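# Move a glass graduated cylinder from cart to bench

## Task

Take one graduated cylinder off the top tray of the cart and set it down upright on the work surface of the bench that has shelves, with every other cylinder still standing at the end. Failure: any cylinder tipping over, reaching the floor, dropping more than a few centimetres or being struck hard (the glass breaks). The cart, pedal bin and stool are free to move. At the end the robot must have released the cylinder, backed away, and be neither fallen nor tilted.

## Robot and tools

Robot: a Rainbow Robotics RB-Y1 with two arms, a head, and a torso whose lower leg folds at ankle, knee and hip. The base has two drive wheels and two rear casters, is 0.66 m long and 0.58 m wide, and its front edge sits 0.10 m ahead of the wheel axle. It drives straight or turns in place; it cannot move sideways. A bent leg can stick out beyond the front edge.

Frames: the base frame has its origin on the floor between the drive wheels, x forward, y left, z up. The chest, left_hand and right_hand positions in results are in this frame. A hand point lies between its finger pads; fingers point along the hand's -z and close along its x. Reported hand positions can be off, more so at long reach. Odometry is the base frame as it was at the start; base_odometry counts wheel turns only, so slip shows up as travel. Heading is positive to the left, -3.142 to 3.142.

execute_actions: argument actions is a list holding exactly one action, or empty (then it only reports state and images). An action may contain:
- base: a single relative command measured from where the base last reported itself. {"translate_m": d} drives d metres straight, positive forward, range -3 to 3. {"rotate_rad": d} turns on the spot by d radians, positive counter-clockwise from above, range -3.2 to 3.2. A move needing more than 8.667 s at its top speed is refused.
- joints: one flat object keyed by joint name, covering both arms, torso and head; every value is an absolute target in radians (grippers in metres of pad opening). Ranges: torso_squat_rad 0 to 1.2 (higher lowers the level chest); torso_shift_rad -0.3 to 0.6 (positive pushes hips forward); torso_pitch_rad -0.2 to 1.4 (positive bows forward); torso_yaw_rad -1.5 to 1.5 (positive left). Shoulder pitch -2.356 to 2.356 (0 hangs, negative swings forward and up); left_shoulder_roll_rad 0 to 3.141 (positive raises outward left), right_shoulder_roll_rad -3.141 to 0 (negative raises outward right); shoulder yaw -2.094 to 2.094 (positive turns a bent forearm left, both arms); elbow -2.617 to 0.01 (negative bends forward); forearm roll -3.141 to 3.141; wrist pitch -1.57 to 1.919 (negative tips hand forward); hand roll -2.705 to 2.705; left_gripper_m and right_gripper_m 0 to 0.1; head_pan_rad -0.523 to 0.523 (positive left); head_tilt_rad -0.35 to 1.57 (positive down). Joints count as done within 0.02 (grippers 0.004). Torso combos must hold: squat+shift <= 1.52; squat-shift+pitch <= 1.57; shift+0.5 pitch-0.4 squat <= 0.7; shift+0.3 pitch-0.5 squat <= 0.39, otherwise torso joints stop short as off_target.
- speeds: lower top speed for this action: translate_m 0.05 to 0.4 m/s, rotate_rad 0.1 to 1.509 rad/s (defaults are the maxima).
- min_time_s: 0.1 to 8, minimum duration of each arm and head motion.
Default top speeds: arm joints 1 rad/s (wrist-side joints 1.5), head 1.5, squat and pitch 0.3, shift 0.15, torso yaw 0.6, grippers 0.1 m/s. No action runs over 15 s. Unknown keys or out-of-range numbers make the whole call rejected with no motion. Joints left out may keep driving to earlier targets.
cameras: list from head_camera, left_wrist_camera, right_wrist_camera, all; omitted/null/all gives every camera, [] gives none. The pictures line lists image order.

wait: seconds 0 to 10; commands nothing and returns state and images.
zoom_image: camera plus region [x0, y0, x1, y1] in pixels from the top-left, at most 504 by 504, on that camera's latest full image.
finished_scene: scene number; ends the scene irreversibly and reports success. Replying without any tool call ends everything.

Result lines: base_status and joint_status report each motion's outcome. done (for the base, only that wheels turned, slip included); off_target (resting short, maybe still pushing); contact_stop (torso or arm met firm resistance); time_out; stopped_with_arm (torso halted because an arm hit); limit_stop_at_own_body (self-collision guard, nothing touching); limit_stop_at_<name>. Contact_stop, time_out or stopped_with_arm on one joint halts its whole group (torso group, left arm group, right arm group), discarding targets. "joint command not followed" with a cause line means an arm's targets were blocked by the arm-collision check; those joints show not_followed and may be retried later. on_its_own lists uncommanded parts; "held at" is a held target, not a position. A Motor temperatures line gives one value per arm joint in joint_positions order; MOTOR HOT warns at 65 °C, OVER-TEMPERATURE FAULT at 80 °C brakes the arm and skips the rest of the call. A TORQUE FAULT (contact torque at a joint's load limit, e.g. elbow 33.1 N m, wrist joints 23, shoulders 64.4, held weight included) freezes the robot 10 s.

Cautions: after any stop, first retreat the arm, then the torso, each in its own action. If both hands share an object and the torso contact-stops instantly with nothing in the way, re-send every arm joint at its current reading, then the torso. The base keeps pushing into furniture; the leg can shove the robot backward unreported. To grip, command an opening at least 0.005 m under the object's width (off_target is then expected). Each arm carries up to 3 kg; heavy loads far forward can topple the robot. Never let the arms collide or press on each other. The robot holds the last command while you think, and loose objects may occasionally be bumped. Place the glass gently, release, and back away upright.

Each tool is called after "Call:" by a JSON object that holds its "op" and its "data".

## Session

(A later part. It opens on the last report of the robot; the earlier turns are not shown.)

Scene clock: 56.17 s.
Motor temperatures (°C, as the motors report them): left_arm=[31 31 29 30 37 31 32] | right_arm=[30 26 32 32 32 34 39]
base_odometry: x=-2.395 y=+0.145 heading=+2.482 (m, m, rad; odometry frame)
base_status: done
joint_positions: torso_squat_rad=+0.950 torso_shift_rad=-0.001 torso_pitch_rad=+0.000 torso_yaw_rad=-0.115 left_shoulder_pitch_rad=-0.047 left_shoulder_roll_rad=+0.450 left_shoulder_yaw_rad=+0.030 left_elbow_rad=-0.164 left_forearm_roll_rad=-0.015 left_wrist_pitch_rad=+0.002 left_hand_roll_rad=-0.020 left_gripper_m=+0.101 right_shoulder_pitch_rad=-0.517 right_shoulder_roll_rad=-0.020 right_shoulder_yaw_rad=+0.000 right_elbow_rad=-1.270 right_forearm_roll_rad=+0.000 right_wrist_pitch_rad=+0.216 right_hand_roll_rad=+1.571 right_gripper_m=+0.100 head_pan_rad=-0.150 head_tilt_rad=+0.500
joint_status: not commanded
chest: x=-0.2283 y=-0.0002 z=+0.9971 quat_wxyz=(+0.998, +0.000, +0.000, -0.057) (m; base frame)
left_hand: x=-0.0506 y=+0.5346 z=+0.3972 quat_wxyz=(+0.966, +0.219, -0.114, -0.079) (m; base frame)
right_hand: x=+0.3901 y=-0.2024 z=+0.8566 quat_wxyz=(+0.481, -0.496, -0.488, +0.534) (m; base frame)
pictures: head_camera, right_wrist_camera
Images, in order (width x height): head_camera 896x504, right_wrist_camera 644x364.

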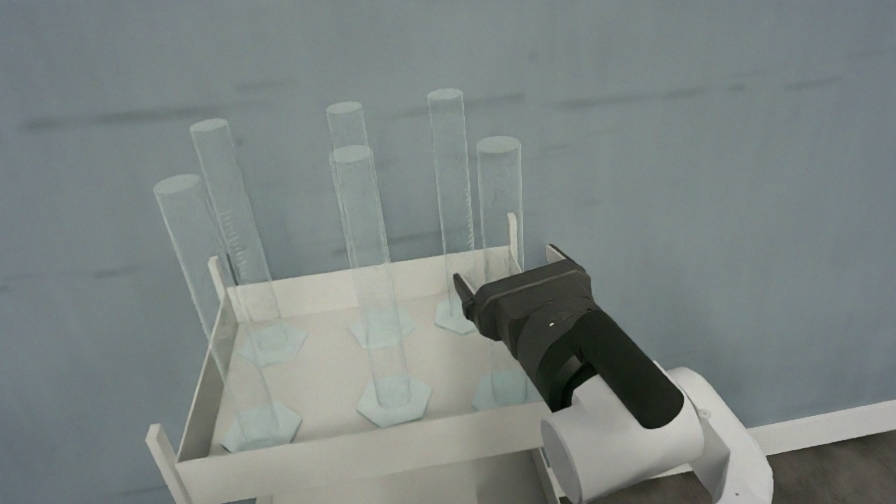

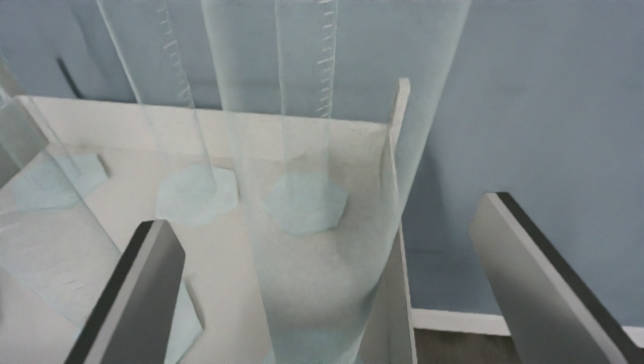

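Call:
{"op": "execute_actions", "data": {"actions": [{"joints": {"right_gripper_m": 0.033}}], "cameras": ["head_camera", "right_wrist_camera"]}}

Scene clock: 57.77 s.
Motor temperatures (°C, as the motors report them): left_arm=[31 31 29 30 37 31 32] | right_arm=[30 26 32 32 32 34 39]
base_odometry: x=-2.395 y=+0.145 heading=+2.482 (m, m, rad; odometry frame)
base_status: not commanded
joint_positions: torso_squat_rad=+0.950 torso_shift_rad=-0.001 torso_pitch_rad=+0.000 torso_yaw_rad=-0.115 left_shoulder_pitch_rad=-0.047 left_shoulder_roll_rad=+0.450 left_shoulder_yaw_rad=+0.030 left_elbow_rad=-0.164 left_forearm_roll_rad=-0.015 left_wrist_pitch_rad=+0.002 left_hand_roll_rad=-0.020 left_gripper_m=+0.101 right_shoulder_pitch_rad=-0.517 right_shoulder_roll_rad=-0.020 right_shoulder_yaw_rad=+0.000 right_elbow_rad=-1.270 right_forearm_roll_rad=+0.000 right_wrist_pitch_rad=+0.216 right_hand_roll_rad=+1.571 right_gripper_m=+0.043 head_pan_rad=-0.150 head_tilt_rad=+0.500
joint_status: right_gripper_m off_target (ended at +0.043, target +0.033)
chest: x=-0.2283 y=-0.0002 z=+0.9971 quat_wxyz=(+0.998, +0.000, +0.000, -0.057) (m; base frame)
left_hand: x=-0.0506 y=+0.5346 z=+0.3972 quat_wxyz=(+0.966, +0.219, -0.114, -0.079) (m; base frame)
right_hand: x=+0.3901 y=-0.2024 z=+0.8565 quat_wxyz=(+0.481, -0.496, -0.488, +0.534) (m; base frame)
pictures: head_camera, right_wrist_camera
Images, in order (width x height): head_camera 896x504, right_wrist_camera 644x364.

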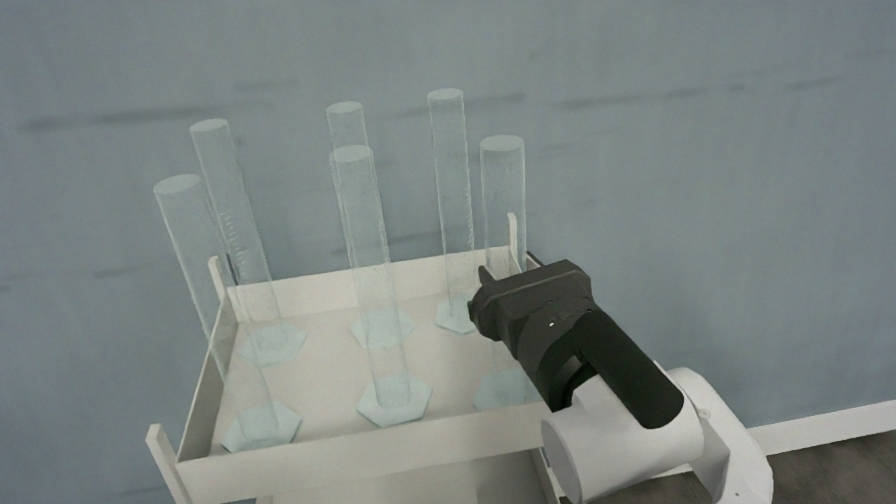

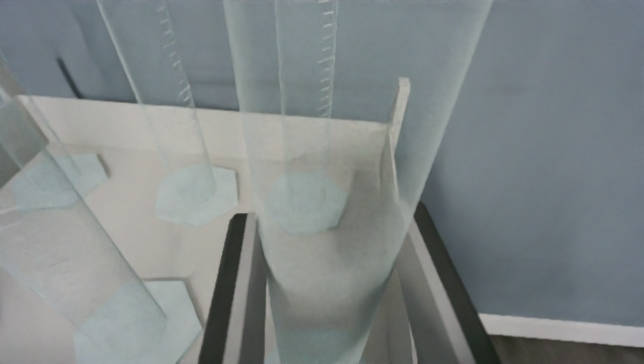

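Call:
{"op": "execute_actions", "data": {"actions": [{"joints": {"torso_squat_rad": 0.8}}], "cameras": ["head_camera", "right_wrist_camera"]}}

Scene clock: 59.63 s.
Motor temperatures (°C, as the motors report them): left_arm=[31 31 29 30 37 31 32] | right_arm=[30 26 32 32 32 34 39]
base_odometry: x=-2.395 y=+0.145 heading=+2.482 (m, m, rad; odometry frame)
base_status: not commanded
joint_positions: torso_squat_rad=+0.800 torso_shift_rad=-0.001 torso_pitch_rad=+0.000 torso_yaw_rad=-0.115 left_shoulder_pitch_rad=-0.047 left_shoulder_roll_rad=+0.450 left_shoulder_yaw_rad=+0.030 left_elbow_rad=-0.164 left_forearm_roll_rad=-0.015 left_wrist_pitch_rad=+0.002 left_hand_roll_rad=-0.020 left_gripper_m=+0.101 right_shoulder_pitch_rad=-0.517 right_shoulder_roll_rad=-0.020 right_shoulder_yaw_rad=+0.000 right_elbow_rad=-1.270 right_forearm_roll_rad=+0.000 right_wrist_pitch_rad=+0.216 right_hand_roll_rad=+1.571 right_gripper_m=+0.043 head_pan_rad=-0.150 head_tilt_rad=+0.500
joint_status: all done
chest: x=-0.2283 y=-0.0002 z=+1.0776 quat_wxyz=(+0.998, +0.000, +0.000, -0.057) (m; base frame)
left_hand: x=-0.0506 y=+0.5346 z=+0.4777 quat_wxyz=(+0.966, +0.219, -0.114, -0.079) (m; base frame)
right_hand: x=+0.3901 y=-0.2025 z=+0.9369 quat_wxyz=(+0.481, -0.496, -0.488, +0.534) (m; base frame)
pictures: head_camera, right_wrist_camera
Images, in order (width x height): head_camera 896x504, right_wrist_camera 644x364.

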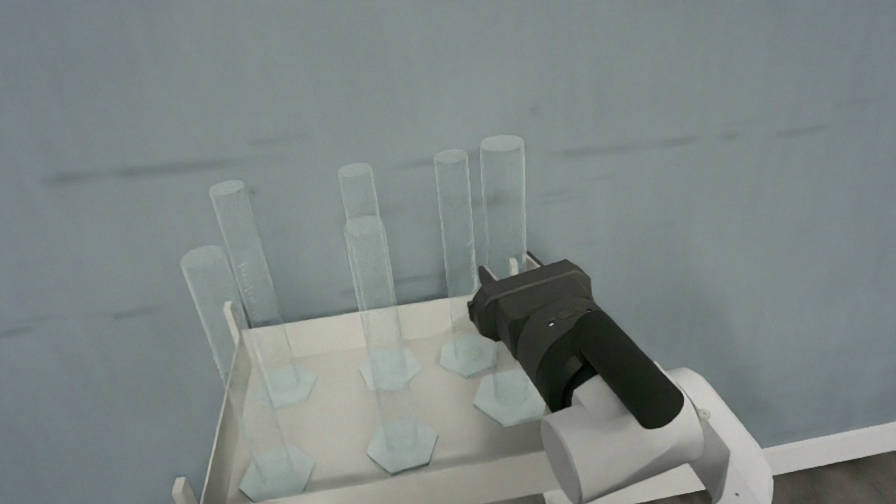

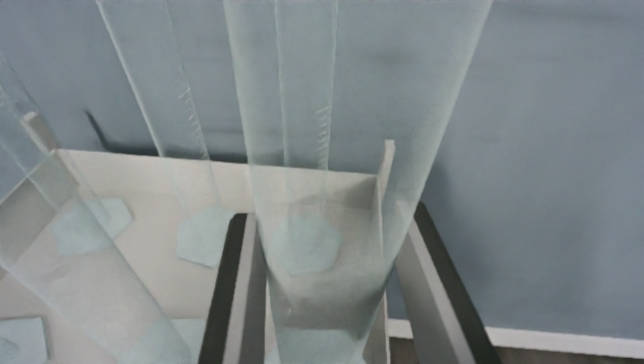

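Call:
{"op": "execute_actions", "data": {"actions": [{"joints": {"torso_squat_rad": 0.3}}], "cameras": ["head_camera"]}}

Scene clock: 62.17 s.
Motor temperatures (°C, as the motors report them): left_arm=[31 31 29 30 37 31 32] | right_arm=[30 26 32 32 32 34 39]
base_odometry: x=-2.395 y=+0.145 heading=+2.482 (m, m, rad; odometry frame)
base_status: not commanded
joint_positions: torso_squat_rad=+0.300 torso_shift_rad=-0.001 torso_pitch_rad=+0.000 torso_yaw_rad=-0.115 left_shoulder_pitch_rad=-0.047 left_shoulder_roll_rad=+0.450 left_shoulder_yaw_rad=+0.030 left_elbow_rad=-0.164 left_forearm_roll_rad=-0.015 left_wrist_pitch_rad=+0.002 left_hand_roll_rad=-0.020 left_gripper_m=+0.101 right_shoulder_pitch_rad=-0.517 right_shoulder_roll_rad=-0.020 right_shoulder_yaw_rad=+0.000 right_elbow_rad=-1.270 right_forearm_roll_rad=+0.000 right_wrist_pitch_rad=+0.216 right_hand_roll_rad=+1.571 right_gripper_m=+0.043 head_pan_rad=-0.150 head_tilt_rad=+0.500
joint_status: all done
chest: x=-0.2284 y=-0.0003 z=+1.2587 quat_wxyz=(+0.998, +0.000, +0.000, -0.057) (m; base frame)
left_hand: x=-0.0507 y=+0.5345 z=+0.6587 quat_wxyz=(+0.966, +0.219, -0.114, -0.079) (m; base frame)
right_hand: x=+0.3900 y=-0.2026 z=+1.1178 quat_wxyz=(+0.481, -0.496, -0.488, +0.534) (m; base frame)
pictures: head_camera
Images, in order (width x height): head_camera 896x504.

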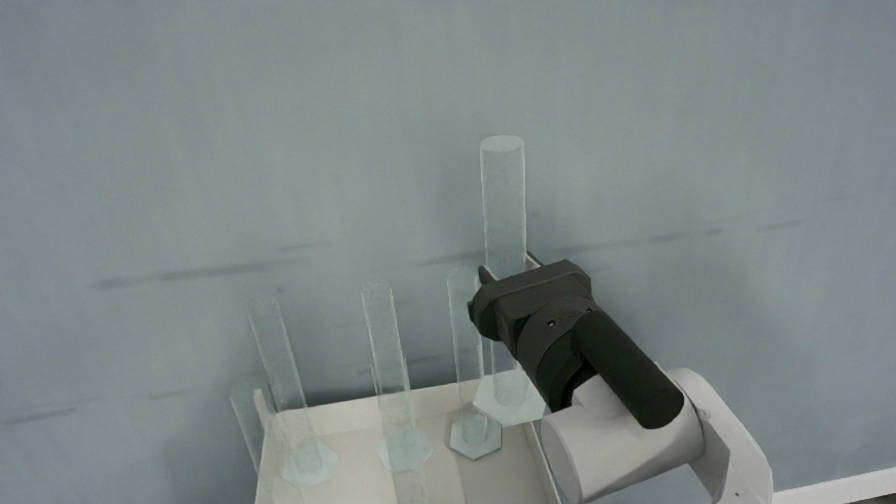

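Call:
{"op": "execute_actions", "data": {"actions": [{"base": {"translate_m": -0.6}, "speeds": {"translate_m": 0.25}}], "cameras": ["head_camera"]}}

Call:
{"op": "execute_actions", "data": {"actions": [{"base": {"rotate_rad": -1.92}, "speeds": {"rotate_rad": 0.7}, "joints": {"head_pan_rad": 0.3, "head_tilt_rad": 0.35}}], "cameras": ["head_camera"]}}

Scene clock: 67.63 s.
Motor temperatures (°C, as the motors report them): left_arm=[31 31 29 30 37 31 32] | right_arm=[30 26 32 32 32 34 39]
base_odometry: x=-1.921 y=-0.223 heading=+2.481 (m, m, rad; odometry frame)
base_status: done
joint_positions: torso_squat_rad=+0.300 torso_shift_rad=-0.001 torso_pitch_rad=+0.000 torso_yaw_rad=-0.115 left_shoulder_pitch_rad=-0.047 left_shoulder_roll_rad=+0.450 left_shoulder_yaw_rad=+0.030 left_elbow_rad=-0.164 left_forearm_roll_rad=-0.015 left_wrist_pitch_rad=+0.002 left_hand_roll_rad=-0.020 left_gripper_m=+0.101 right_shoulder_pitch_rad=-0.517 right_shoulder_roll_rad=-0.020 right_shoulder_yaw_rad=+0.000 right_elbow_rad=-1.270 right_forearm_roll_rad=+0.000 right_wrist_pitch_rad=+0.216 right_hand_roll_rad=+1.571 right_gripper_m=+0.043 head_pan_rad=-0.150 head_tilt_rad=+0.500
joint_status: not commanded
chest: x=-0.2285 y=-0.0003 z=+1.2587 quat_wxyz=(+0.998, +0.000, +0.000, -0.057) (m; base frame)
left_hand: x=-0.0508 y=+0.5345 z=+0.6587 quat_wxyz=(+0.966, +0.219, -0.114, -0.079) (m; base frame)
right_hand: x=+0.3900 y=-0.2026 z=+1.1179 quat_wxyz=(+0.481, -0.496, -0.488, +0.534) (m; base frame)
pictures: head_camera
Images, in order (width x height): head_camera 896x504.

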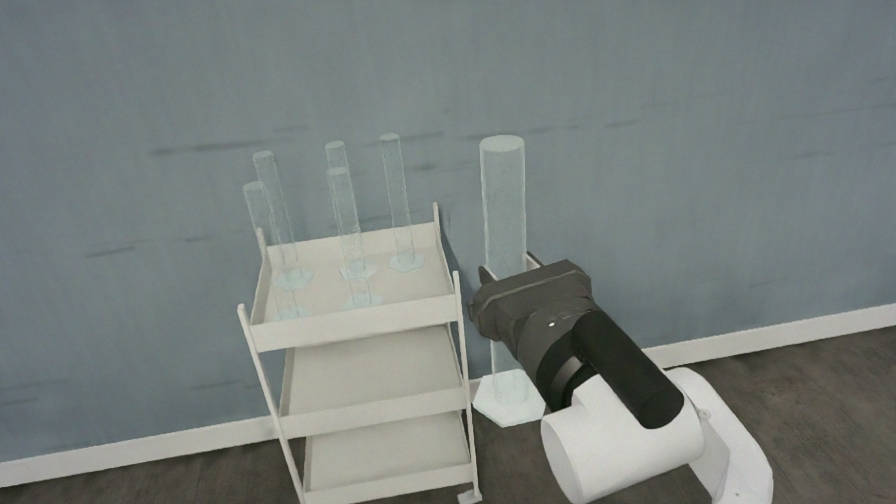

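Scene clock: 72.10 s.
Motor temperatures (°C, as the motors report them): left_arm=[31 31 29 30 37 31 32] | right_arm=[30 26 32 32 32 34 39]
base_odometry: x=-1.921 y=-0.223 heading=+0.561 (m, m, rad; odometry frame)
base_status: done
joint_positions: torso_squat_rad=+0.300 torso_shift_rad=-0.001 torso_pitch_rad=+0.000 torso_yaw_rad=-0.115 left_shoulder_pitch_rad=-0.047 left_shoulder_roll_rad=+0.450 left_shoulder_yaw_rad=+0.030 left_elbow_rad=-0.164 left_forearm_roll_rad=-0.015 left_wrist_pitch_rad=+0.002 left_hand_roll_rad=-0.020 left_gripper_m=+0.101 right_shoulder_pitch_rad=-0.517 right_shoulder_roll_rad=-0.020 right_shoulder_yaw_rad=+0.000 right_elbow_rad=-1.270 right_forearm_roll_rad=+0.000 right_wrist_pitch_rad=+0.216 right_hand_roll_rad=+1.571 right_gripper_m=+0.043 head_pan_rad=+0.300 head_tilt_rad=+0.350
joint_status: all done
chest: x=-0.2285 y=-0.0003 z=+1.2587 quat_wxyz=(+0.998, +0.000, +0.000, -0.057) (m; base frame)
left_hand: x=-0.0508 y=+0.5345 z=+0.6587 quat_wxyz=(+0.966, +0.219, -0.114, -0.079) (m; base frame)
right_hand: x=+0.3900 y=-0.2026 z=+1.1179 quat_wxyz=(+0.481, -0.496, -0.488, +0.534) (m; base frame)
pictures: head_camera
Images, in order (width x height): head_camera 896x504.

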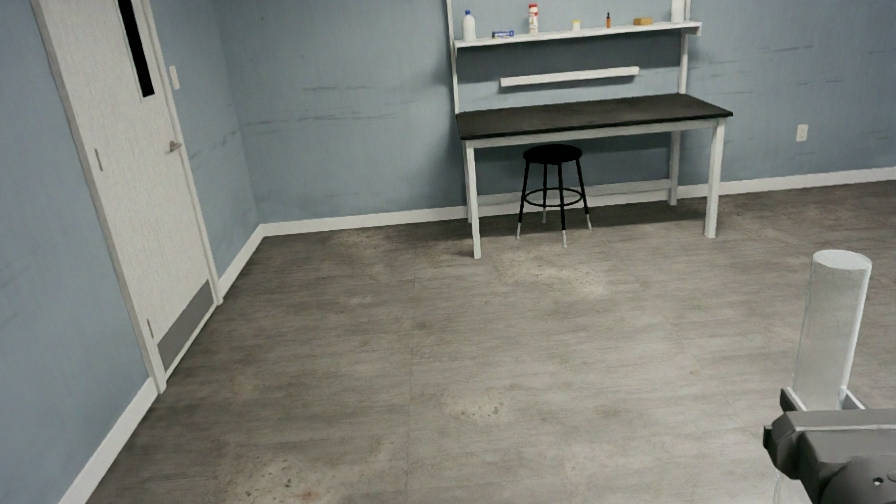

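Call:
{"op": "execute_actions", "data": {"actions": [{"base": {"rotate_rad": -0.185}, "speeds": {"rotate_rad": 0.5}}], "cameras": []}}

Call:
{"op": "execute_actions", "data": {"actions": [{"base": {"translate_m": 2.7}}], "cameras": []}}

Call:
{"op": "execute_actions", "data": {"actions": [{"base": {"rotate_rad": 0.54}, "speeds": {"rotate_rad": 0.6}, "joints": {"head_pan_rad": 0.0, "head_tilt_rad": 0.5}}], "cameras": ["head_camera", "right_wrist_camera"]}}

Scene clock: 74.43 s.
Motor temperatures (°C, as the motors report them): left_arm=[31 31 29 30 37 31 32] | right_arm=[30 26 32 32 32 34 39]
base_odometry: x=-1.921 y=-0.223 heading=+0.377 (m, m, rad; odometry frame)
base_status: done
joint_positions: torso_squat_rad=+0.300 torso_shift_rad=-0.001 torso_pitch_rad=+0.000 torso_yaw_rad=-0.115 left_shoulder_pitch_rad=-0.047 left_shoulder_roll_rad=+0.450 left_shoulder_yaw_rad=+0.030 left_elbow_rad=-0.164 left_forearm_roll_rad=-0.015 left_wrist_pitch_rad=+0.002 left_hand_roll_rad=-0.020 left_gripper_m=+0.101 right_shoulder_pitch_rad=-0.517 right_shoulder_roll_rad=-0.020 right_shoulder_yaw_rad=+0.000 right_elbow_rad=-1.270 right_forearm_roll_rad=+0.000 right_wrist_pitch_rad=+0.216 right_hand_roll_rad=+1.571 right_gripper_m=+0.043 head_pan_rad=+0.300 head_tilt_rad=+0.350
joint_status: not commanded
chest: x=-0.2285 y=-0.0003 z=+1.2587 quat_wxyz=(+0.998, +0.000, +0.000, -0.057) (m; base frame)
left_hand: x=-0.0508 y=+0.5345 z=+0.6587 quat_wxyz=(+0.966, +0.219, -0.114, -0.079) (m; base frame)
right_hand: x=+0.3900 y=-0.2026 z=+1.1179 quat_wxyz=(+0.481, -0.496, -0.488, +0.534) (m; base frame)
pictures: none
No camera images: the call's "cameras" was empty. Leave "cameras" out to get every camera's image.

Scene clock: 82.63 s.
Motor temperatures (°C, as the motors report them): left_arm=[31 31 29 30 37 31 32] | right_arm=[30 26 32 32 32 34 39]
base_odometry: x=+0.590 y=+0.769 heading=+0.376 (m, m, rad; odometry frame)
base_status: done
joint_positions: torso_squat_rad=+0.300 torso_shift_rad=-0.001 torso_pitch_rad=+0.000 torso_yaw_rad=-0.115 left_shoulder_pitch_rad=-0.047 left_shoulder_roll_rad=+0.450 left_shoulder_yaw_rad=+0.030 left_elbow_rad=-0.164 left_forearm_roll_rad=-0.015 left_wrist_pitch_rad=+0.002 left_hand_roll_rad=-0.020 left_gripper_m=+0.101 right_shoulder_pitch_rad=-0.517 right_shoulder_roll_rad=-0.020 right_shoulder_yaw_rad=+0.000 right_elbow_rad=-1.270 right_forearm_roll_rad=+0.000 right_wrist_pitch_rad=+0.216 right_hand_roll_rad=+1.571 right_gripper_m=+0.043 head_pan_rad=+0.300 head_tilt_rad=+0.350
joint_status: not commanded
chest: x=-0.2284 y=-0.0003 z=+1.2587 quat_wxyz=(+0.998, +0.000, +0.000, -0.057) (m; base frame)
left_hand: x=-0.0507 y=+0.5345 z=+0.6587 quat_wxyz=(+0.966, +0.219, -0.114, -0.079) (m; base frame)
right_hand: x=+0.3900 y=-0.2026 z=+1.1178 quat_wxyz=(+0.481, -0.496, -0.488, +0.534) (m; base frame)
pictures: none
No camera images: the call's "cameras" was empty. Leave "cameras" out to get every camera's image.

Scene clock: 85.03 s.
Motor temperatures (°C, as the motors report them): left_arm=[31 31 29 30 37 31 32] | right_arm=[30 26 32 32 32 34 39]
base_odometry: x=+0.590 y=+0.769 heading=+0.915 (m, m, rad; odometry frame)
base_status: done
joint_positions: torso_squat_rad=+0.300 torso_shift_rad=-0.001 torso_pitch_rad=+0.000 torso_yaw_rad=-0.115 left_shoulder_pitch_rad=-0.047 left_shoulder_roll_rad=+0.450 left_shoulder_yaw_rad=+0.030 left_elbow_rad=-0.164 left_forearm_roll_rad=-0.015 left_wrist_pitch_rad=+0.002 left_hand_roll_rad=-0.020 left_gripper_m=+0.101 right_shoulder_pitch_rad=-0.517 right_shoulder_roll_rad=-0.020 right_shoulder_yaw_rad=+0.000 right_elbow_rad=-1.270 right_forearm_roll_rad=+0.000 right_wrist_pitch_rad=+0.216 right_hand_roll_rad=+1.571 right_gripper_m=+0.043 head_pan_rad=+0.000 head_tilt_rad=+0.500
joint_status: all done
chest: x=-0.2284 y=-0.0003 z=+1.2587 quat_wxyz=(+0.998, +0.000, +0.000, -0.057) (m; base frame)
left_hand: x=-0.0507 y=+0.5345 z=+0.6588 quat_wxyz=(+0.966, +0.219, -0.114, -0.079) (m; base frame)
right_hand: x=+0.3900 y=-0.2026 z=+1.1178 quat_wxyz=(+0.481, -0.496, -0.488, +0.534) (m; base frame)
pictures: head_camera, right_wrist_camera
Images, in order (width x height): head_camera 896x504, right_wrist_camera 644x364.

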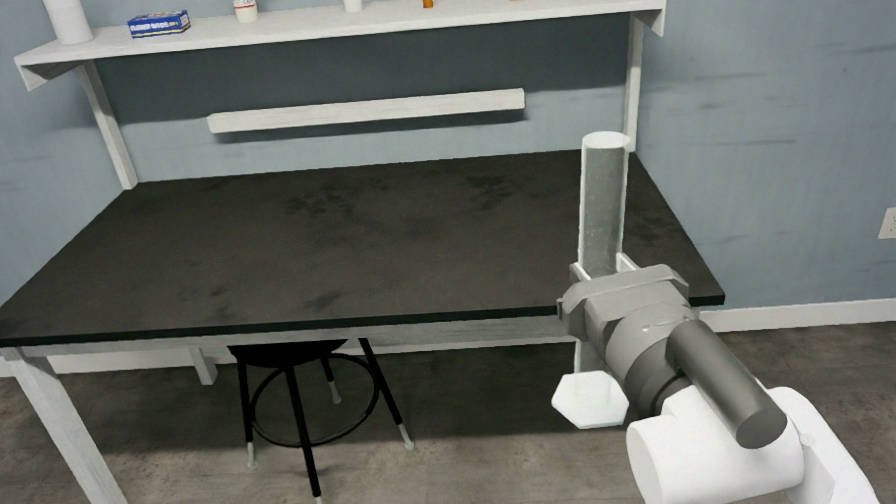

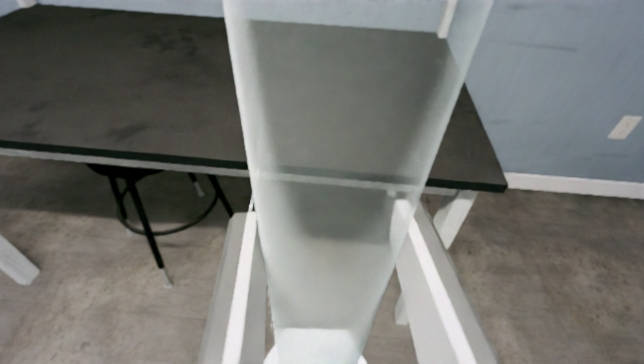

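Call:
{"op": "execute_actions", "data": {"actions": [{"base": {"translate_m": 0.5}, "speeds": {"translate_m": 0.25}, "joints": {"head_tilt_rad": 0.65}}], "cameras": ["head_camera", "right_wrist_camera"]}}

Scene clock: 89.17 s.
Motor temperatures (°C, as the motors report them): left_arm=[31 31 29 30 37 31 32] | right_arm=[30 26 32 32 32 34 39]
base_odometry: x=+0.894 y=+1.165 heading=+0.916 (m, m, rad; odometry frame)
base_status: done
joint_positions: torso_squat_rad=+0.300 torso_shift_rad=+0.000 torso_pitch_rad=+0.000 torso_yaw_rad=-0.115 left_shoulder_pitch_rad=-0.047 left_shoulder_roll_rad=+0.450 left_shoulder_yaw_rad=+0.030 left_elbow_rad=-0.164 left_forearm_roll_rad=-0.015 left_wrist_pitch_rad=+0.002 left_hand_roll_rad=-0.020 left_gripper_m=+0.101 right_shoulder_pitch_rad=-0.517 right_shoulder_roll_rad=-0.020 right_shoulder_yaw_rad=+0.000 right_elbow_rad=-1.270 right_forearm_roll_rad=+0.000 right_wrist_pitch_rad=+0.216 right_hand_roll_rad=+1.571 right_gripper_m=+0.043 head_pan_rad=+0.000 head_tilt_rad=+0.650
joint_status: all done
chest: x=-0.2284 y=-0.0003 z=+1.2587 quat_wxyz=(+0.998, +0.000, +0.000, -0.057) (m; base frame)
left_hand: x=-0.0507 y=+0.5345 z=+0.6588 quat_wxyz=(+0.966, +0.219, -0.114, -0.079) (m; base frame)
right_hand: x=+0.3900 y=-0.2026 z=+1.1178 quat_wxyz=(+0.481, -0.496, -0.488, +0.534) (m; base frame)
pictures: head_camera, right_wrist_camera
Images, in order (width x height): head_camera 896x504, right_wrist_camera 644x364.

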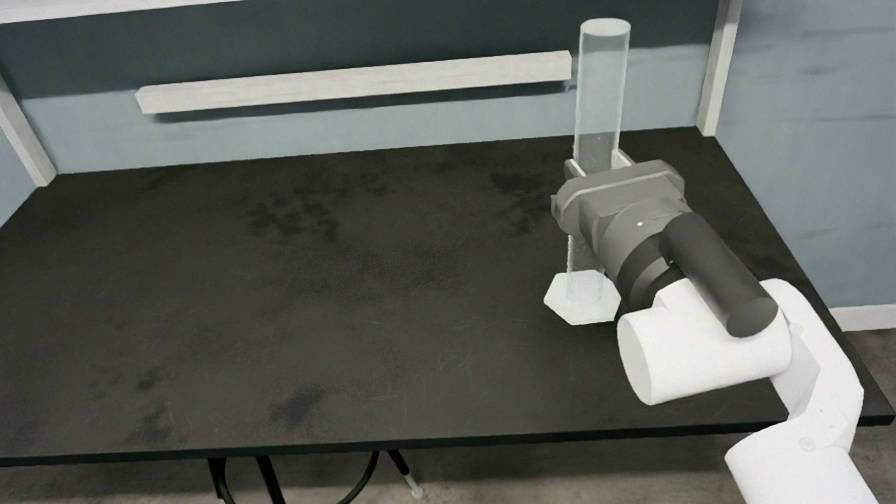

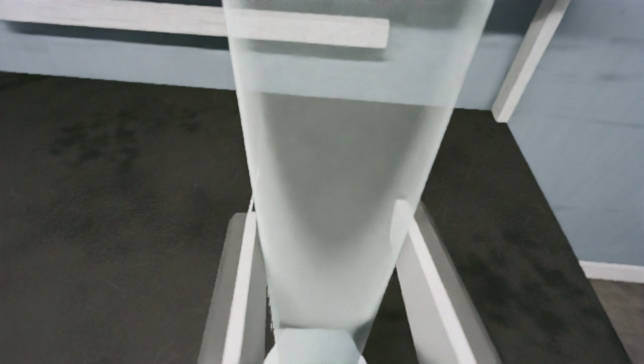

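Call:
{"op": "execute_actions", "data": {"actions": [{"base": {"translate_m": 0.18}, "speeds": {"translate_m": 0.15}}], "cameras": ["head_camera", "right_wrist_camera"]}}

Scene clock: 91.53 s.
Motor temperatures (°C, as the motors report them): left_arm=[31 31 29 30 37 31 32] | right_arm=[30 26 32 32 32 34 39]
base_odometry: x=+1.004 y=+1.308 heading=+0.917 (m, m, rad; odometry frame)
base_status: done
joint_positions: torso_squat_rad=+0.300 torso_shift_rad=-0.001 torso_pitch_rad=+0.000 torso_yaw_rad=-0.115 left_shoulder_pitch_rad=-0.047 left_shoulder_roll_rad=+0.450 left_shoulder_yaw_rad=+0.030 left_elbow_rad=-0.164 left_forearm_roll_rad=-0.015 left_wrist_pitch_rad=+0.002 left_hand_roll_rad=-0.020 left_gripper_m=+0.101 right_shoulder_pitch_rad=-0.517 right_shoulder_roll_rad=-0.020 right_shoulder_yaw_rad=+0.000 right_elbow_rad=-1.270 right_forearm_roll_rad=+0.000 right_wrist_pitch_rad=+0.216 right_hand_roll_rad=+1.571 right_gripper_m=+0.043 head_pan_rad=+0.000 head_tilt_rad=+0.650
joint_status: not commanded
chest: x=-0.2284 y=-0.0003 z=+1.2587 quat_wxyz=(+0.998, +0.000, +0.000, -0.057) (m; base frame)
left_hand: x=-0.0507 y=+0.5345 z=+0.6588 quat_wxyz=(+0.966, +0.219, -0.114, -0.079) (m; base frame)
right_hand: x=+0.3900 y=-0.2026 z=+1.1178 quat_wxyz=(+0.481, -0.496, -0.488, +0.534) (m; base frame)
pictures: head_camera, right_wrist_camera
Images, in order (width x height): head_camera 896x504, right_wrist_camera 644x364.

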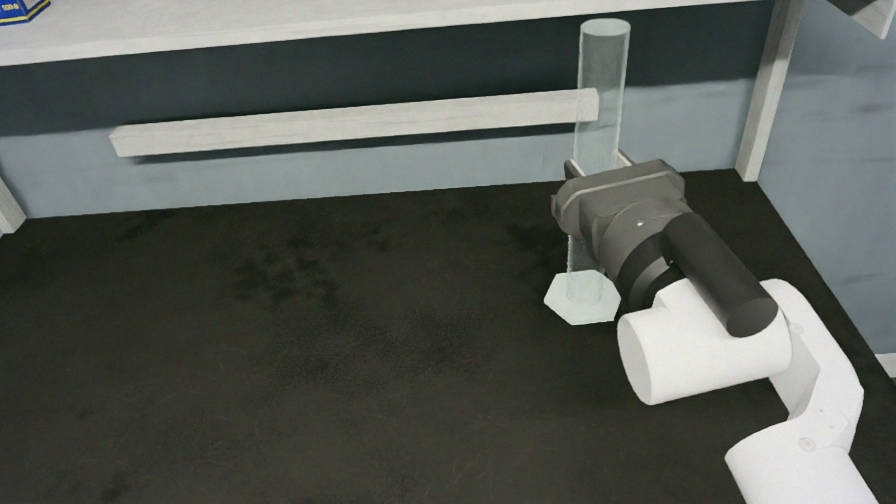

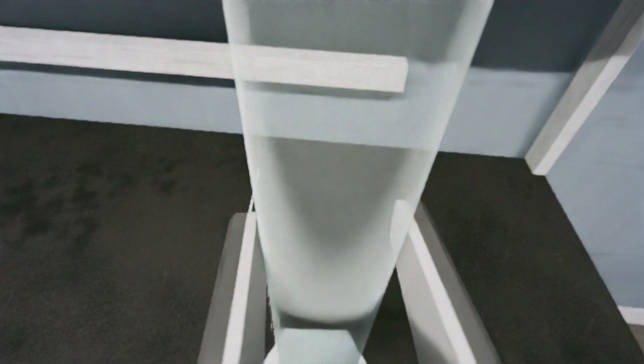

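Call:
{"op": "execute_actions", "data": {"actions": [{"joints": {"torso_squat_rad": 0.65}}], "cameras": ["head_camera", "right_wrist_camera"]}}

Scene clock: 94.03 s.
Motor temperatures (°C, as the motors report them): left_arm=[31 31 29 30 37 31 32] | right_arm=[30 26 32 32 32 34 39]
base_odometry: x=+1.004 y=+1.308 heading=+0.917 (m, m, rad; odometry frame)
base_status: not commanded
joint_positions: torso_squat_rad=+0.650 torso_shift_rad=-0.001 torso_pitch_rad=+0.000 torso_yaw_rad=-0.115 left_shoulder_pitch_rad=-0.047 left_shoulder_roll_rad=+0.450 left_shoulder_yaw_rad=+0.030 left_elbow_rad=-0.164 left_forearm_roll_rad=-0.015 left_wrist_pitch_rad=+0.002 left_hand_roll_rad=-0.020 left_gripper_m=+0.101 right_shoulder_pitch_rad=-0.517 right_shoulder_roll_rad=-0.020 right_shoulder_yaw_rad=+0.000 right_elbow_rad=-1.270 right_forearm_roll_rad=+0.000 right_wrist_pitch_rad=+0.216 right_hand_roll_rad=+1.571 right_gripper_m=+0.043 head_pan_rad=+0.000 head_tilt_rad=+0.650
joint_status: all done
chest: x=-0.2284 y=-0.0003 z=+1.1472 quat_wxyz=(+0.998, +0.000, +0.000, -0.057) (m; base frame)
left_hand: x=-0.0506 y=+0.5346 z=+0.5473 quat_wxyz=(+0.966, +0.219, -0.114, -0.079) (m; base frame)
right_hand: x=+0.3900 y=-0.2026 z=+1.0064 quat_wxyz=(+0.481, -0.496, -0.488, +0.534) (m; base frame)
pictures: head_camera, right_wrist_camera
Images, in order (width x height): head_camera 896x504, right_wrist_camera 644x364.

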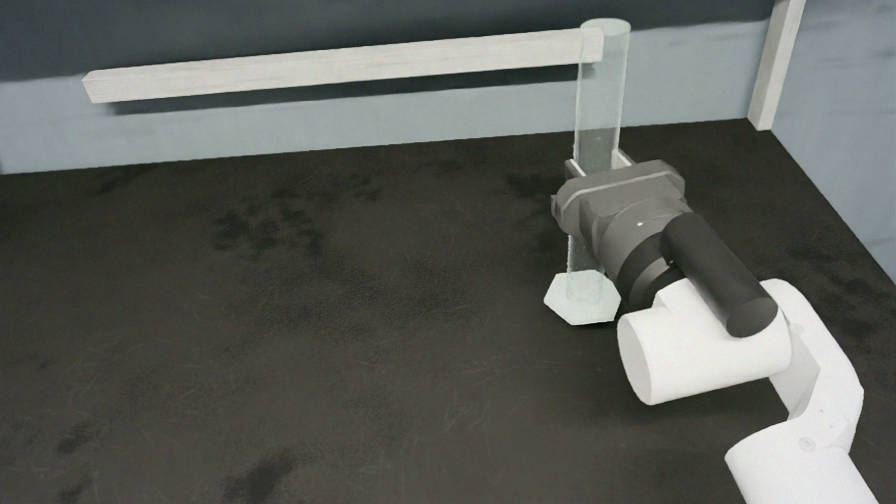

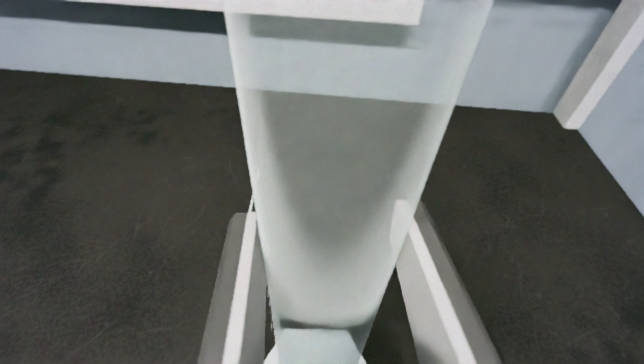

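Call:
{"op": "execute_actions", "data": {"actions": [{"joints": {"torso_squat_rad": 0.675}}], "cameras": ["head_camera", "right_wrist_camera"]}}

Call:
{"op": "zoom_image", "data": {"camera": "head_camera", "region": [480, 0, 760, 360]}}

Scene clock: 96.43 s.
Motor temperatures (°C, as the motors report them): left_arm=[31 31 29 30 37 31 32] | right_arm=[30 26 32 32 32 34 39]
base_odometry: x=+1.004 y=+1.308 heading=+0.917 (m, m, rad; odometry frame)
base_status: not commanded
joint_positions: torso_squat_rad=+0.675 torso_shift_rad=-0.001 torso_pitch_rad=+0.000 torso_yaw_rad=-0.115 left_shoulder_pitch_rad=-0.047 left_shoulder_roll_rad=+0.450 left_shoulder_yaw_rad=+0.030 left_elbow_rad=-0.164 left_forearm_roll_rad=-0.015 left_wrist_pitch_rad=+0.002 left_hand_roll_rad=-0.020 left_gripper_m=+0.101 right_shoulder_pitch_rad=-0.517 right_shoulder_roll_rad=-0.020 right_shoulder_yaw_rad=+0.000 right_elbow_rad=-1.270 right_forearm_roll_rad=+0.000 right_wrist_pitch_rad=+0.216 right_hand_roll_rad=+1.571 right_gripper_m=+0.043 head_pan_rad=+0.000 head_tilt_rad=+0.650
joint_status: all done
chest: x=-0.2284 y=-0.0003 z=+1.1364 quat_wxyz=(+0.998, +0.000, +0.000, -0.057) (m; base frame)
left_hand: x=-0.0506 y=+0.5346 z=+0.5365 quat_wxyz=(+0.966, +0.219, -0.115, -0.079) (m; base frame)
right_hand: x=+0.3900 y=-0.2026 z=+0.9956 quat_wxyz=(+0.481, -0.496, -0.488, +0.534) (m; base frame)
pictures: head_camera, right_wrist_camera
Images, in order (width x height): head_camera 896x504, right_wrist_camera 644x364.

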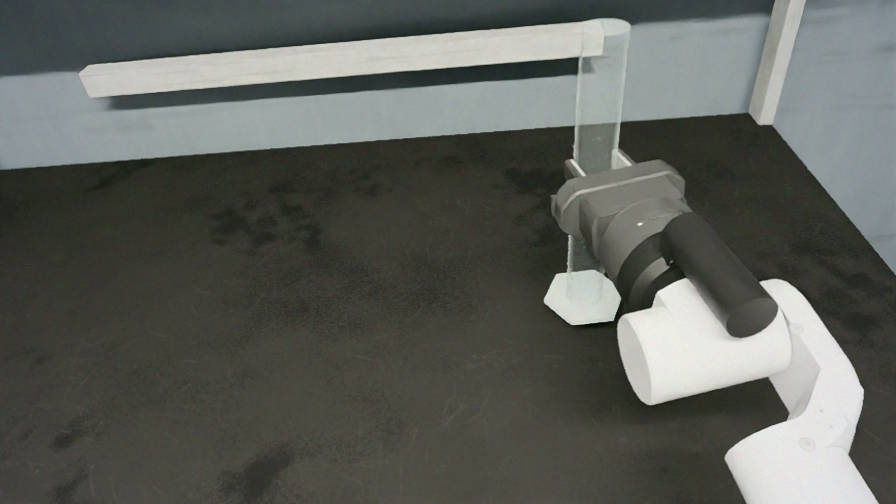

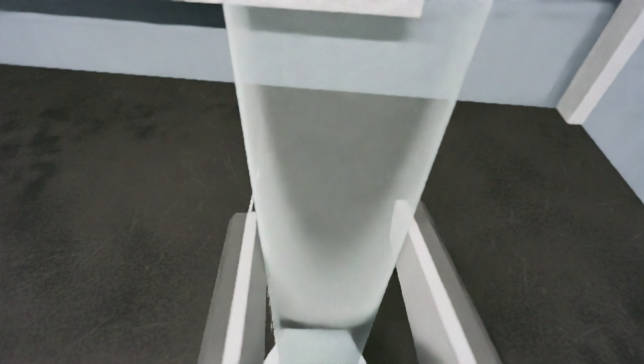

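Region (480, 0, 760, 360) of head_camera's 896x504 image, scaled by 1.400, with more detail than that image has.

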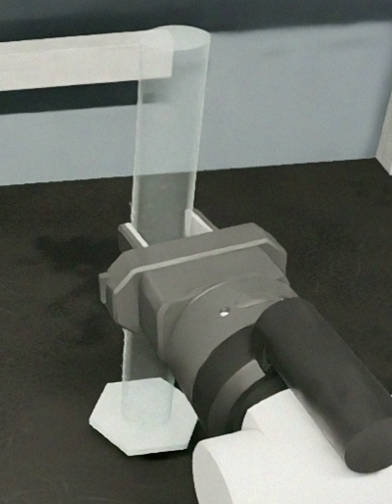

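Call:
{"op": "execute_actions", "data": {"actions": [{"joints": {"torso_squat_rad": 0.70}}], "cameras": ["head_camera"]}}

Call:
{"op": "zoom_image", "data": {"camera": "head_camera", "region": [480, 0, 760, 360]}}

Scene clock: 97.53 s.
Motor temperatures (°C, as the motors report them): left_arm=[31 31 29 30 37 31 32] | right_arm=[30 26 32 32 32 34 39]
base_odometry: x=+1.004 y=+1.308 heading=+0.917 (m, m, rad; odometry frame)
base_status: not commanded
joint_positions: torso_squat_rad=+0.700 torso_shift_rad=-0.001 torso_pitch_rad=+0.000 torso_yaw_rad=-0.115 left_shoulder_pitch_rad=-0.047 left_shoulder_roll_rad=+0.450 left_shoulder_yaw_rad=+0.030 left_elbow_rad=-0.164 left_forearm_roll_rad=-0.015 left_wrist_pitch_rad=+0.002 left_hand_roll_rad=-0.020 left_gripper_m=+0.101 right_shoulder_pitch_rad=-0.517 right_shoulder_roll_rad=-0.020 right_shoulder_yaw_rad=+0.000 right_elbow_rad=-1.270 right_forearm_roll_rad=+0.000 right_wrist_pitch_rad=+0.216 right_hand_roll_rad=+1.571 right_gripper_m=+0.043 head_pan_rad=+0.000 head_tilt_rad=+0.650
joint_status: all done
chest: x=-0.2284 y=-0.0003 z=+1.1253 quat_wxyz=(+0.998, +0.000, +0.000, -0.057) (m; base frame)
left_hand: x=-0.0506 y=+0.5346 z=+0.5254 quat_wxyz=(+0.966, +0.219, -0.115, -0.079) (m; base frame)
right_hand: x=+0.3900 y=-0.2026 z=+0.9845 quat_wxyz=(+0.481, -0.496, -0.488, +0.534) (m; base frame)
pictures: head_camera
Images, in order (width x height): head_camera 896x504.

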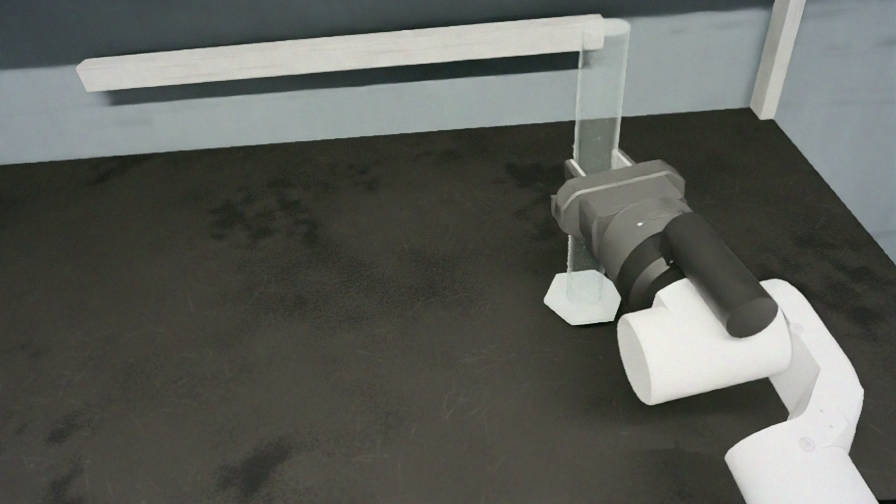

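Region (480, 0, 760, 360) of head_camera's 896x504 image, scaled by 1.400, with more detail than that image has.

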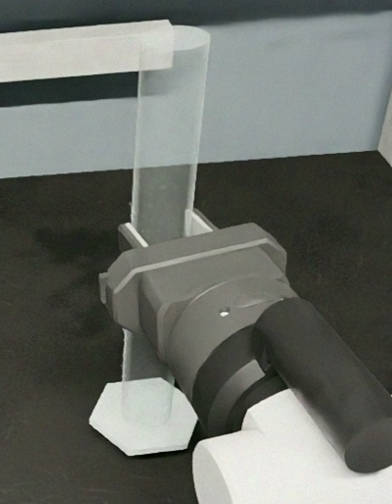

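Call:
{"op": "execute_actions", "data": {"actions": [{"joints": {"torso_squat_rad": 0.72}}], "cameras": ["head_camera", "right_wrist_camera"]}}

Call:
{"op": "zoom_image", "data": {"camera": "head_camera", "region": [480, 0, 760, 360]}}

Scene clock: 98.63 s.
Motor temperatures (°C, as the motors report them): left_arm=[31 31 29 30 37 31 32] | right_arm=[30 26 32 32 32 34 39]
base_odometry: x=+1.004 y=+1.308 heading=+0.917 (m, m, rad; odometry frame)
base_status: not commanded
joint_positions: torso_squat_rad=+0.720 torso_shift_rad=-0.001 torso_pitch_rad=+0.000 torso_yaw_rad=-0.115 left_shoulder_pitch_rad=-0.047 left_shoulder_roll_rad=+0.450 left_shoulder_yaw_rad=+0.030 left_elbow_rad=-0.164 left_forearm_roll_rad=-0.015 left_wrist_pitch_rad=+0.002 left_hand_roll_rad=-0.020 left_gripper_m=+0.101 right_shoulder_pitch_rad=-0.517 right_shoulder_roll_rad=-0.020 right_shoulder_yaw_rad=+0.000 right_elbow_rad=-1.270 right_forearm_roll_rad=+0.000 right_wrist_pitch_rad=+0.216 right_hand_roll_rad=+1.571 right_gripper_m=+0.043 head_pan_rad=+0.000 head_tilt_rad=+0.650
joint_status: all done
chest: x=-0.2284 y=-0.0003 z=+1.1162 quat_wxyz=(+0.998, +0.000, +0.000, -0.057) (m; base frame)
left_hand: x=-0.0506 y=+0.5346 z=+0.5163 quat_wxyz=(+0.966, +0.219, -0.114, -0.079) (m; base frame)
right_hand: x=+0.3900 y=-0.2026 z=+0.9754 quat_wxyz=(+0.481, -0.496, -0.488, +0.534) (m; base frame)
pictures: head_camera, right_wrist_camera
Images, in order (width x height): head_camera 896x504, right_wrist_camera 644x364.

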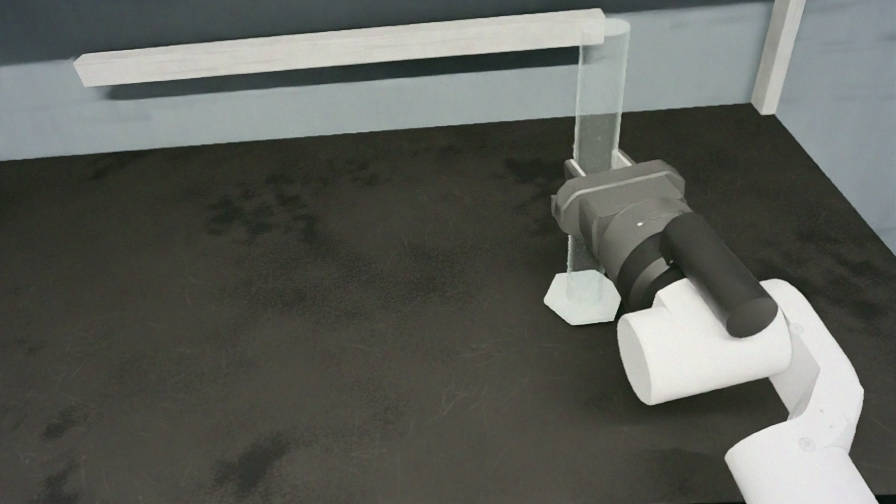

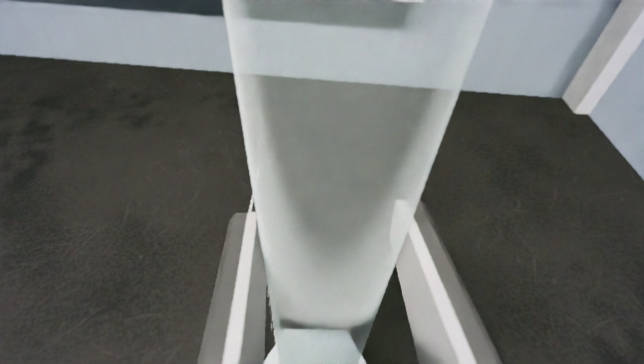

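Region (480, 0, 760, 360) of head_camera's 896x504 image, scaled by 1.400, with more detail than that image has.

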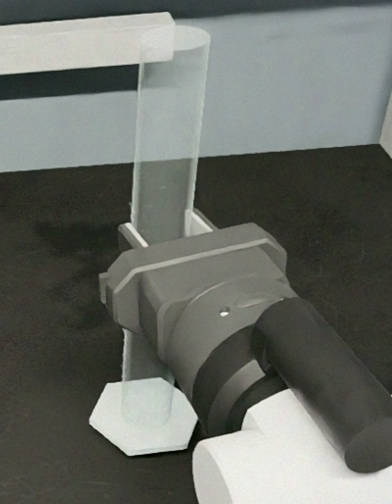

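Call:
{"op": "execute_actions", "data": {"actions": [{"joints": {"torso_squat_rad": 0.74}}], "cameras": ["head_camera"]}}

Call:
{"op": "zoom_image", "data": {"camera": "head_camera", "region": [480, 0, 760, 360]}}

Scene clock: 99.57 s.
Motor temperatures (°C, as the motors report them): left_arm=[31 31 29 30 37 31 32] | right_arm=[30 26 32 32 32 34 39]
base_odometry: x=+1.004 y=+1.308 heading=+0.917 (m, m, rad; odometry frame)
base_status: not commanded
joint_positions: torso_squat_rad=+0.740 torso_shift_rad=-0.001 torso_pitch_rad=+0.000 torso_yaw_rad=-0.115 left_shoulder_pitch_rad=-0.047 left_shoulder_roll_rad=+0.450 left_shoulder_yaw_rad=+0.030 left_elbow_rad=-0.164 left_forearm_roll_rad=-0.015 left_wrist_pitch_rad=+0.002 left_hand_roll_rad=-0.020 left_gripper_m=+0.101 right_shoulder_pitch_rad=-0.517 right_shoulder_roll_rad=-0.020 right_shoulder_yaw_rad=+0.000 right_elbow_rad=-1.270 right_forearm_roll_rad=+0.000 right_wrist_pitch_rad=+0.216 right_hand_roll_rad=+1.571 right_gripper_m=+0.043 head_pan_rad=+0.000 head_tilt_rad=+0.650
joint_status: all done
chest: x=-0.2284 y=-0.0003 z=+1.1068 quat_wxyz=(+0.998, +0.000, +0.000, -0.057) (m; base frame)
left_hand: x=-0.0506 y=+0.5346 z=+0.5070 quat_wxyz=(+0.966, +0.219, -0.114, -0.079) (m; base frame)
right_hand: x=+0.3900 y=-0.2026 z=+0.9660 quat_wxyz=(+0.481, -0.496, -0.488, +0.534) (m; base frame)
pictures: head_camera
Images, in order (width x height): head_camera 896x504.

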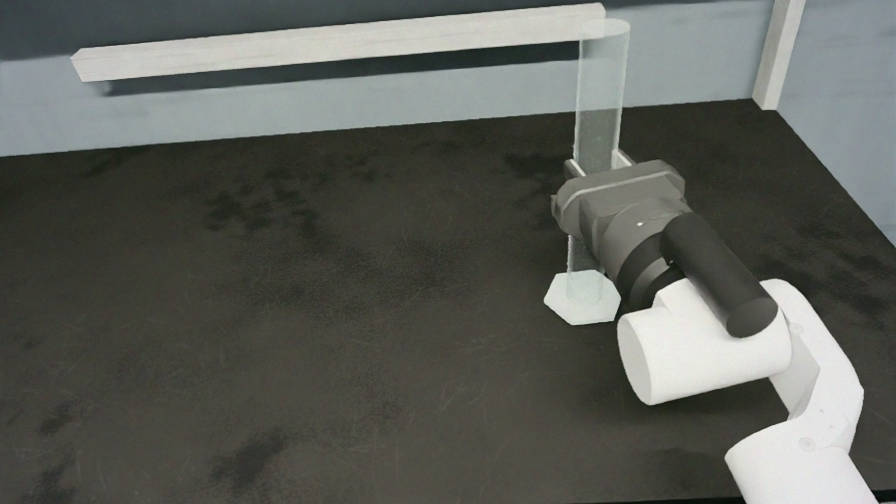

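Region (480, 0, 760, 360) of head_camera's 896x504 image, scaled by 1.400, with more detail than that image has.

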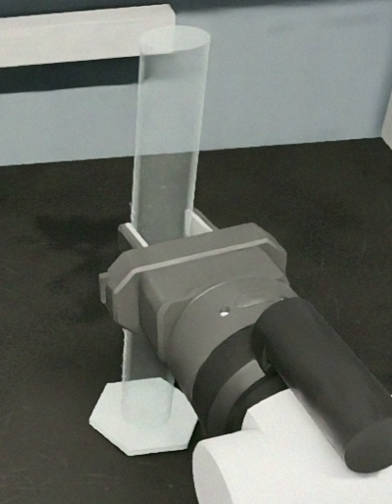

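Call:
{"op": "execute_actions", "data": {"actions": [{"joints": {"torso_squat_rad": 0.76}}], "cameras": ["head_camera"]}}

Call:
{"op": "zoom_image", "data": {"camera": "head_camera", "region": [480, 0, 760, 360]}}

Scene clock: 100.53 s.
Motor temperatures (°C, as the motors report them): left_arm=[31 31 29 30 37 31 32] | right_arm=[30 26 32 32 32 34 39]
base_odometry: x=+1.004 y=+1.308 heading=+0.917 (m, m, rad; odometry frame)
base_status: not commanded
joint_positions: torso_squat_rad=+0.760 torso_shift_rad=-0.001 torso_pitch_rad=+0.000 torso_yaw_rad=-0.115 left_shoulder_pitch_rad=-0.047 left_shoulder_roll_rad=+0.450 left_shoulder_yaw_rad=+0.030 left_elbow_rad=-0.164 left_forearm_roll_rad=-0.015 left_wrist_pitch_rad=+0.002 left_hand_roll_rad=-0.020 left_gripper_m=+0.101 right_shoulder_pitch_rad=-0.517 right_shoulder_roll_rad=-0.020 right_shoulder_yaw_rad=+0.000 right_elbow_rad=-1.270 right_forearm_roll_rad=+0.000 right_wrist_pitch_rad=+0.216 right_hand_roll_rad=+1.571 right_gripper_m=+0.043 head_pan_rad=+0.000 head_tilt_rad=+0.650
joint_status: all done
chest: x=-0.2284 y=-0.0003 z=+1.0973 quat_wxyz=(+0.998, +0.000, +0.000, -0.057) (m; base frame)
left_hand: x=-0.0506 y=+0.5346 z=+0.4974 quat_wxyz=(+0.966, +0.219, -0.114, -0.079) (m; base frame)
right_hand: x=+0.3900 y=-0.2026 z=+0.9565 quat_wxyz=(+0.481, -0.496, -0.488, +0.534) (m; base frame)
pictures: head_camera
Images, in order (width x height): head_camera 896x504.

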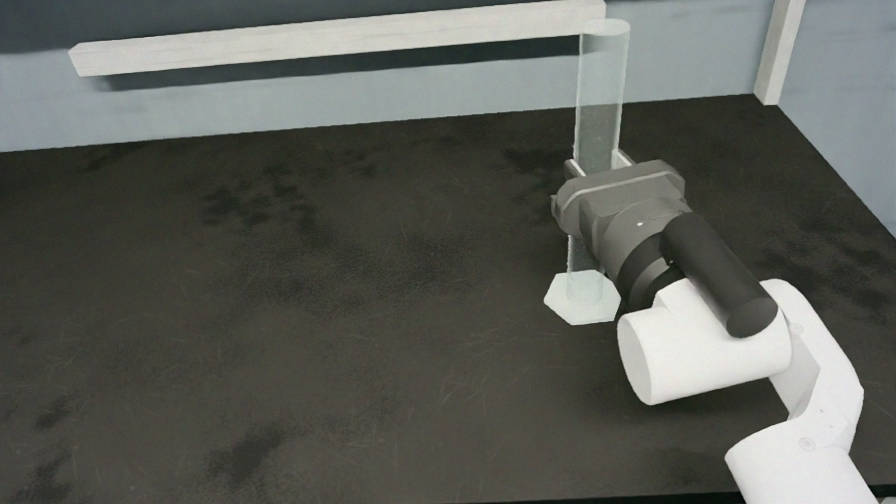

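Region (480, 0, 760, 360) of head_camera's 896x504 image, scaled by 1.400, with more detail than that image has.

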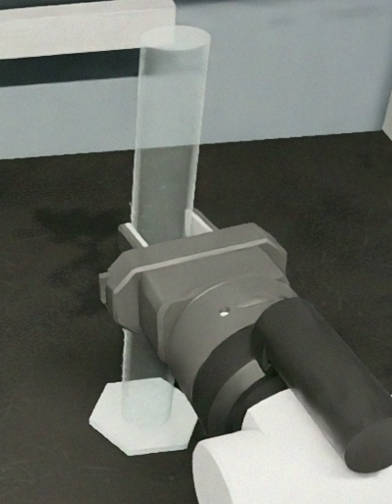

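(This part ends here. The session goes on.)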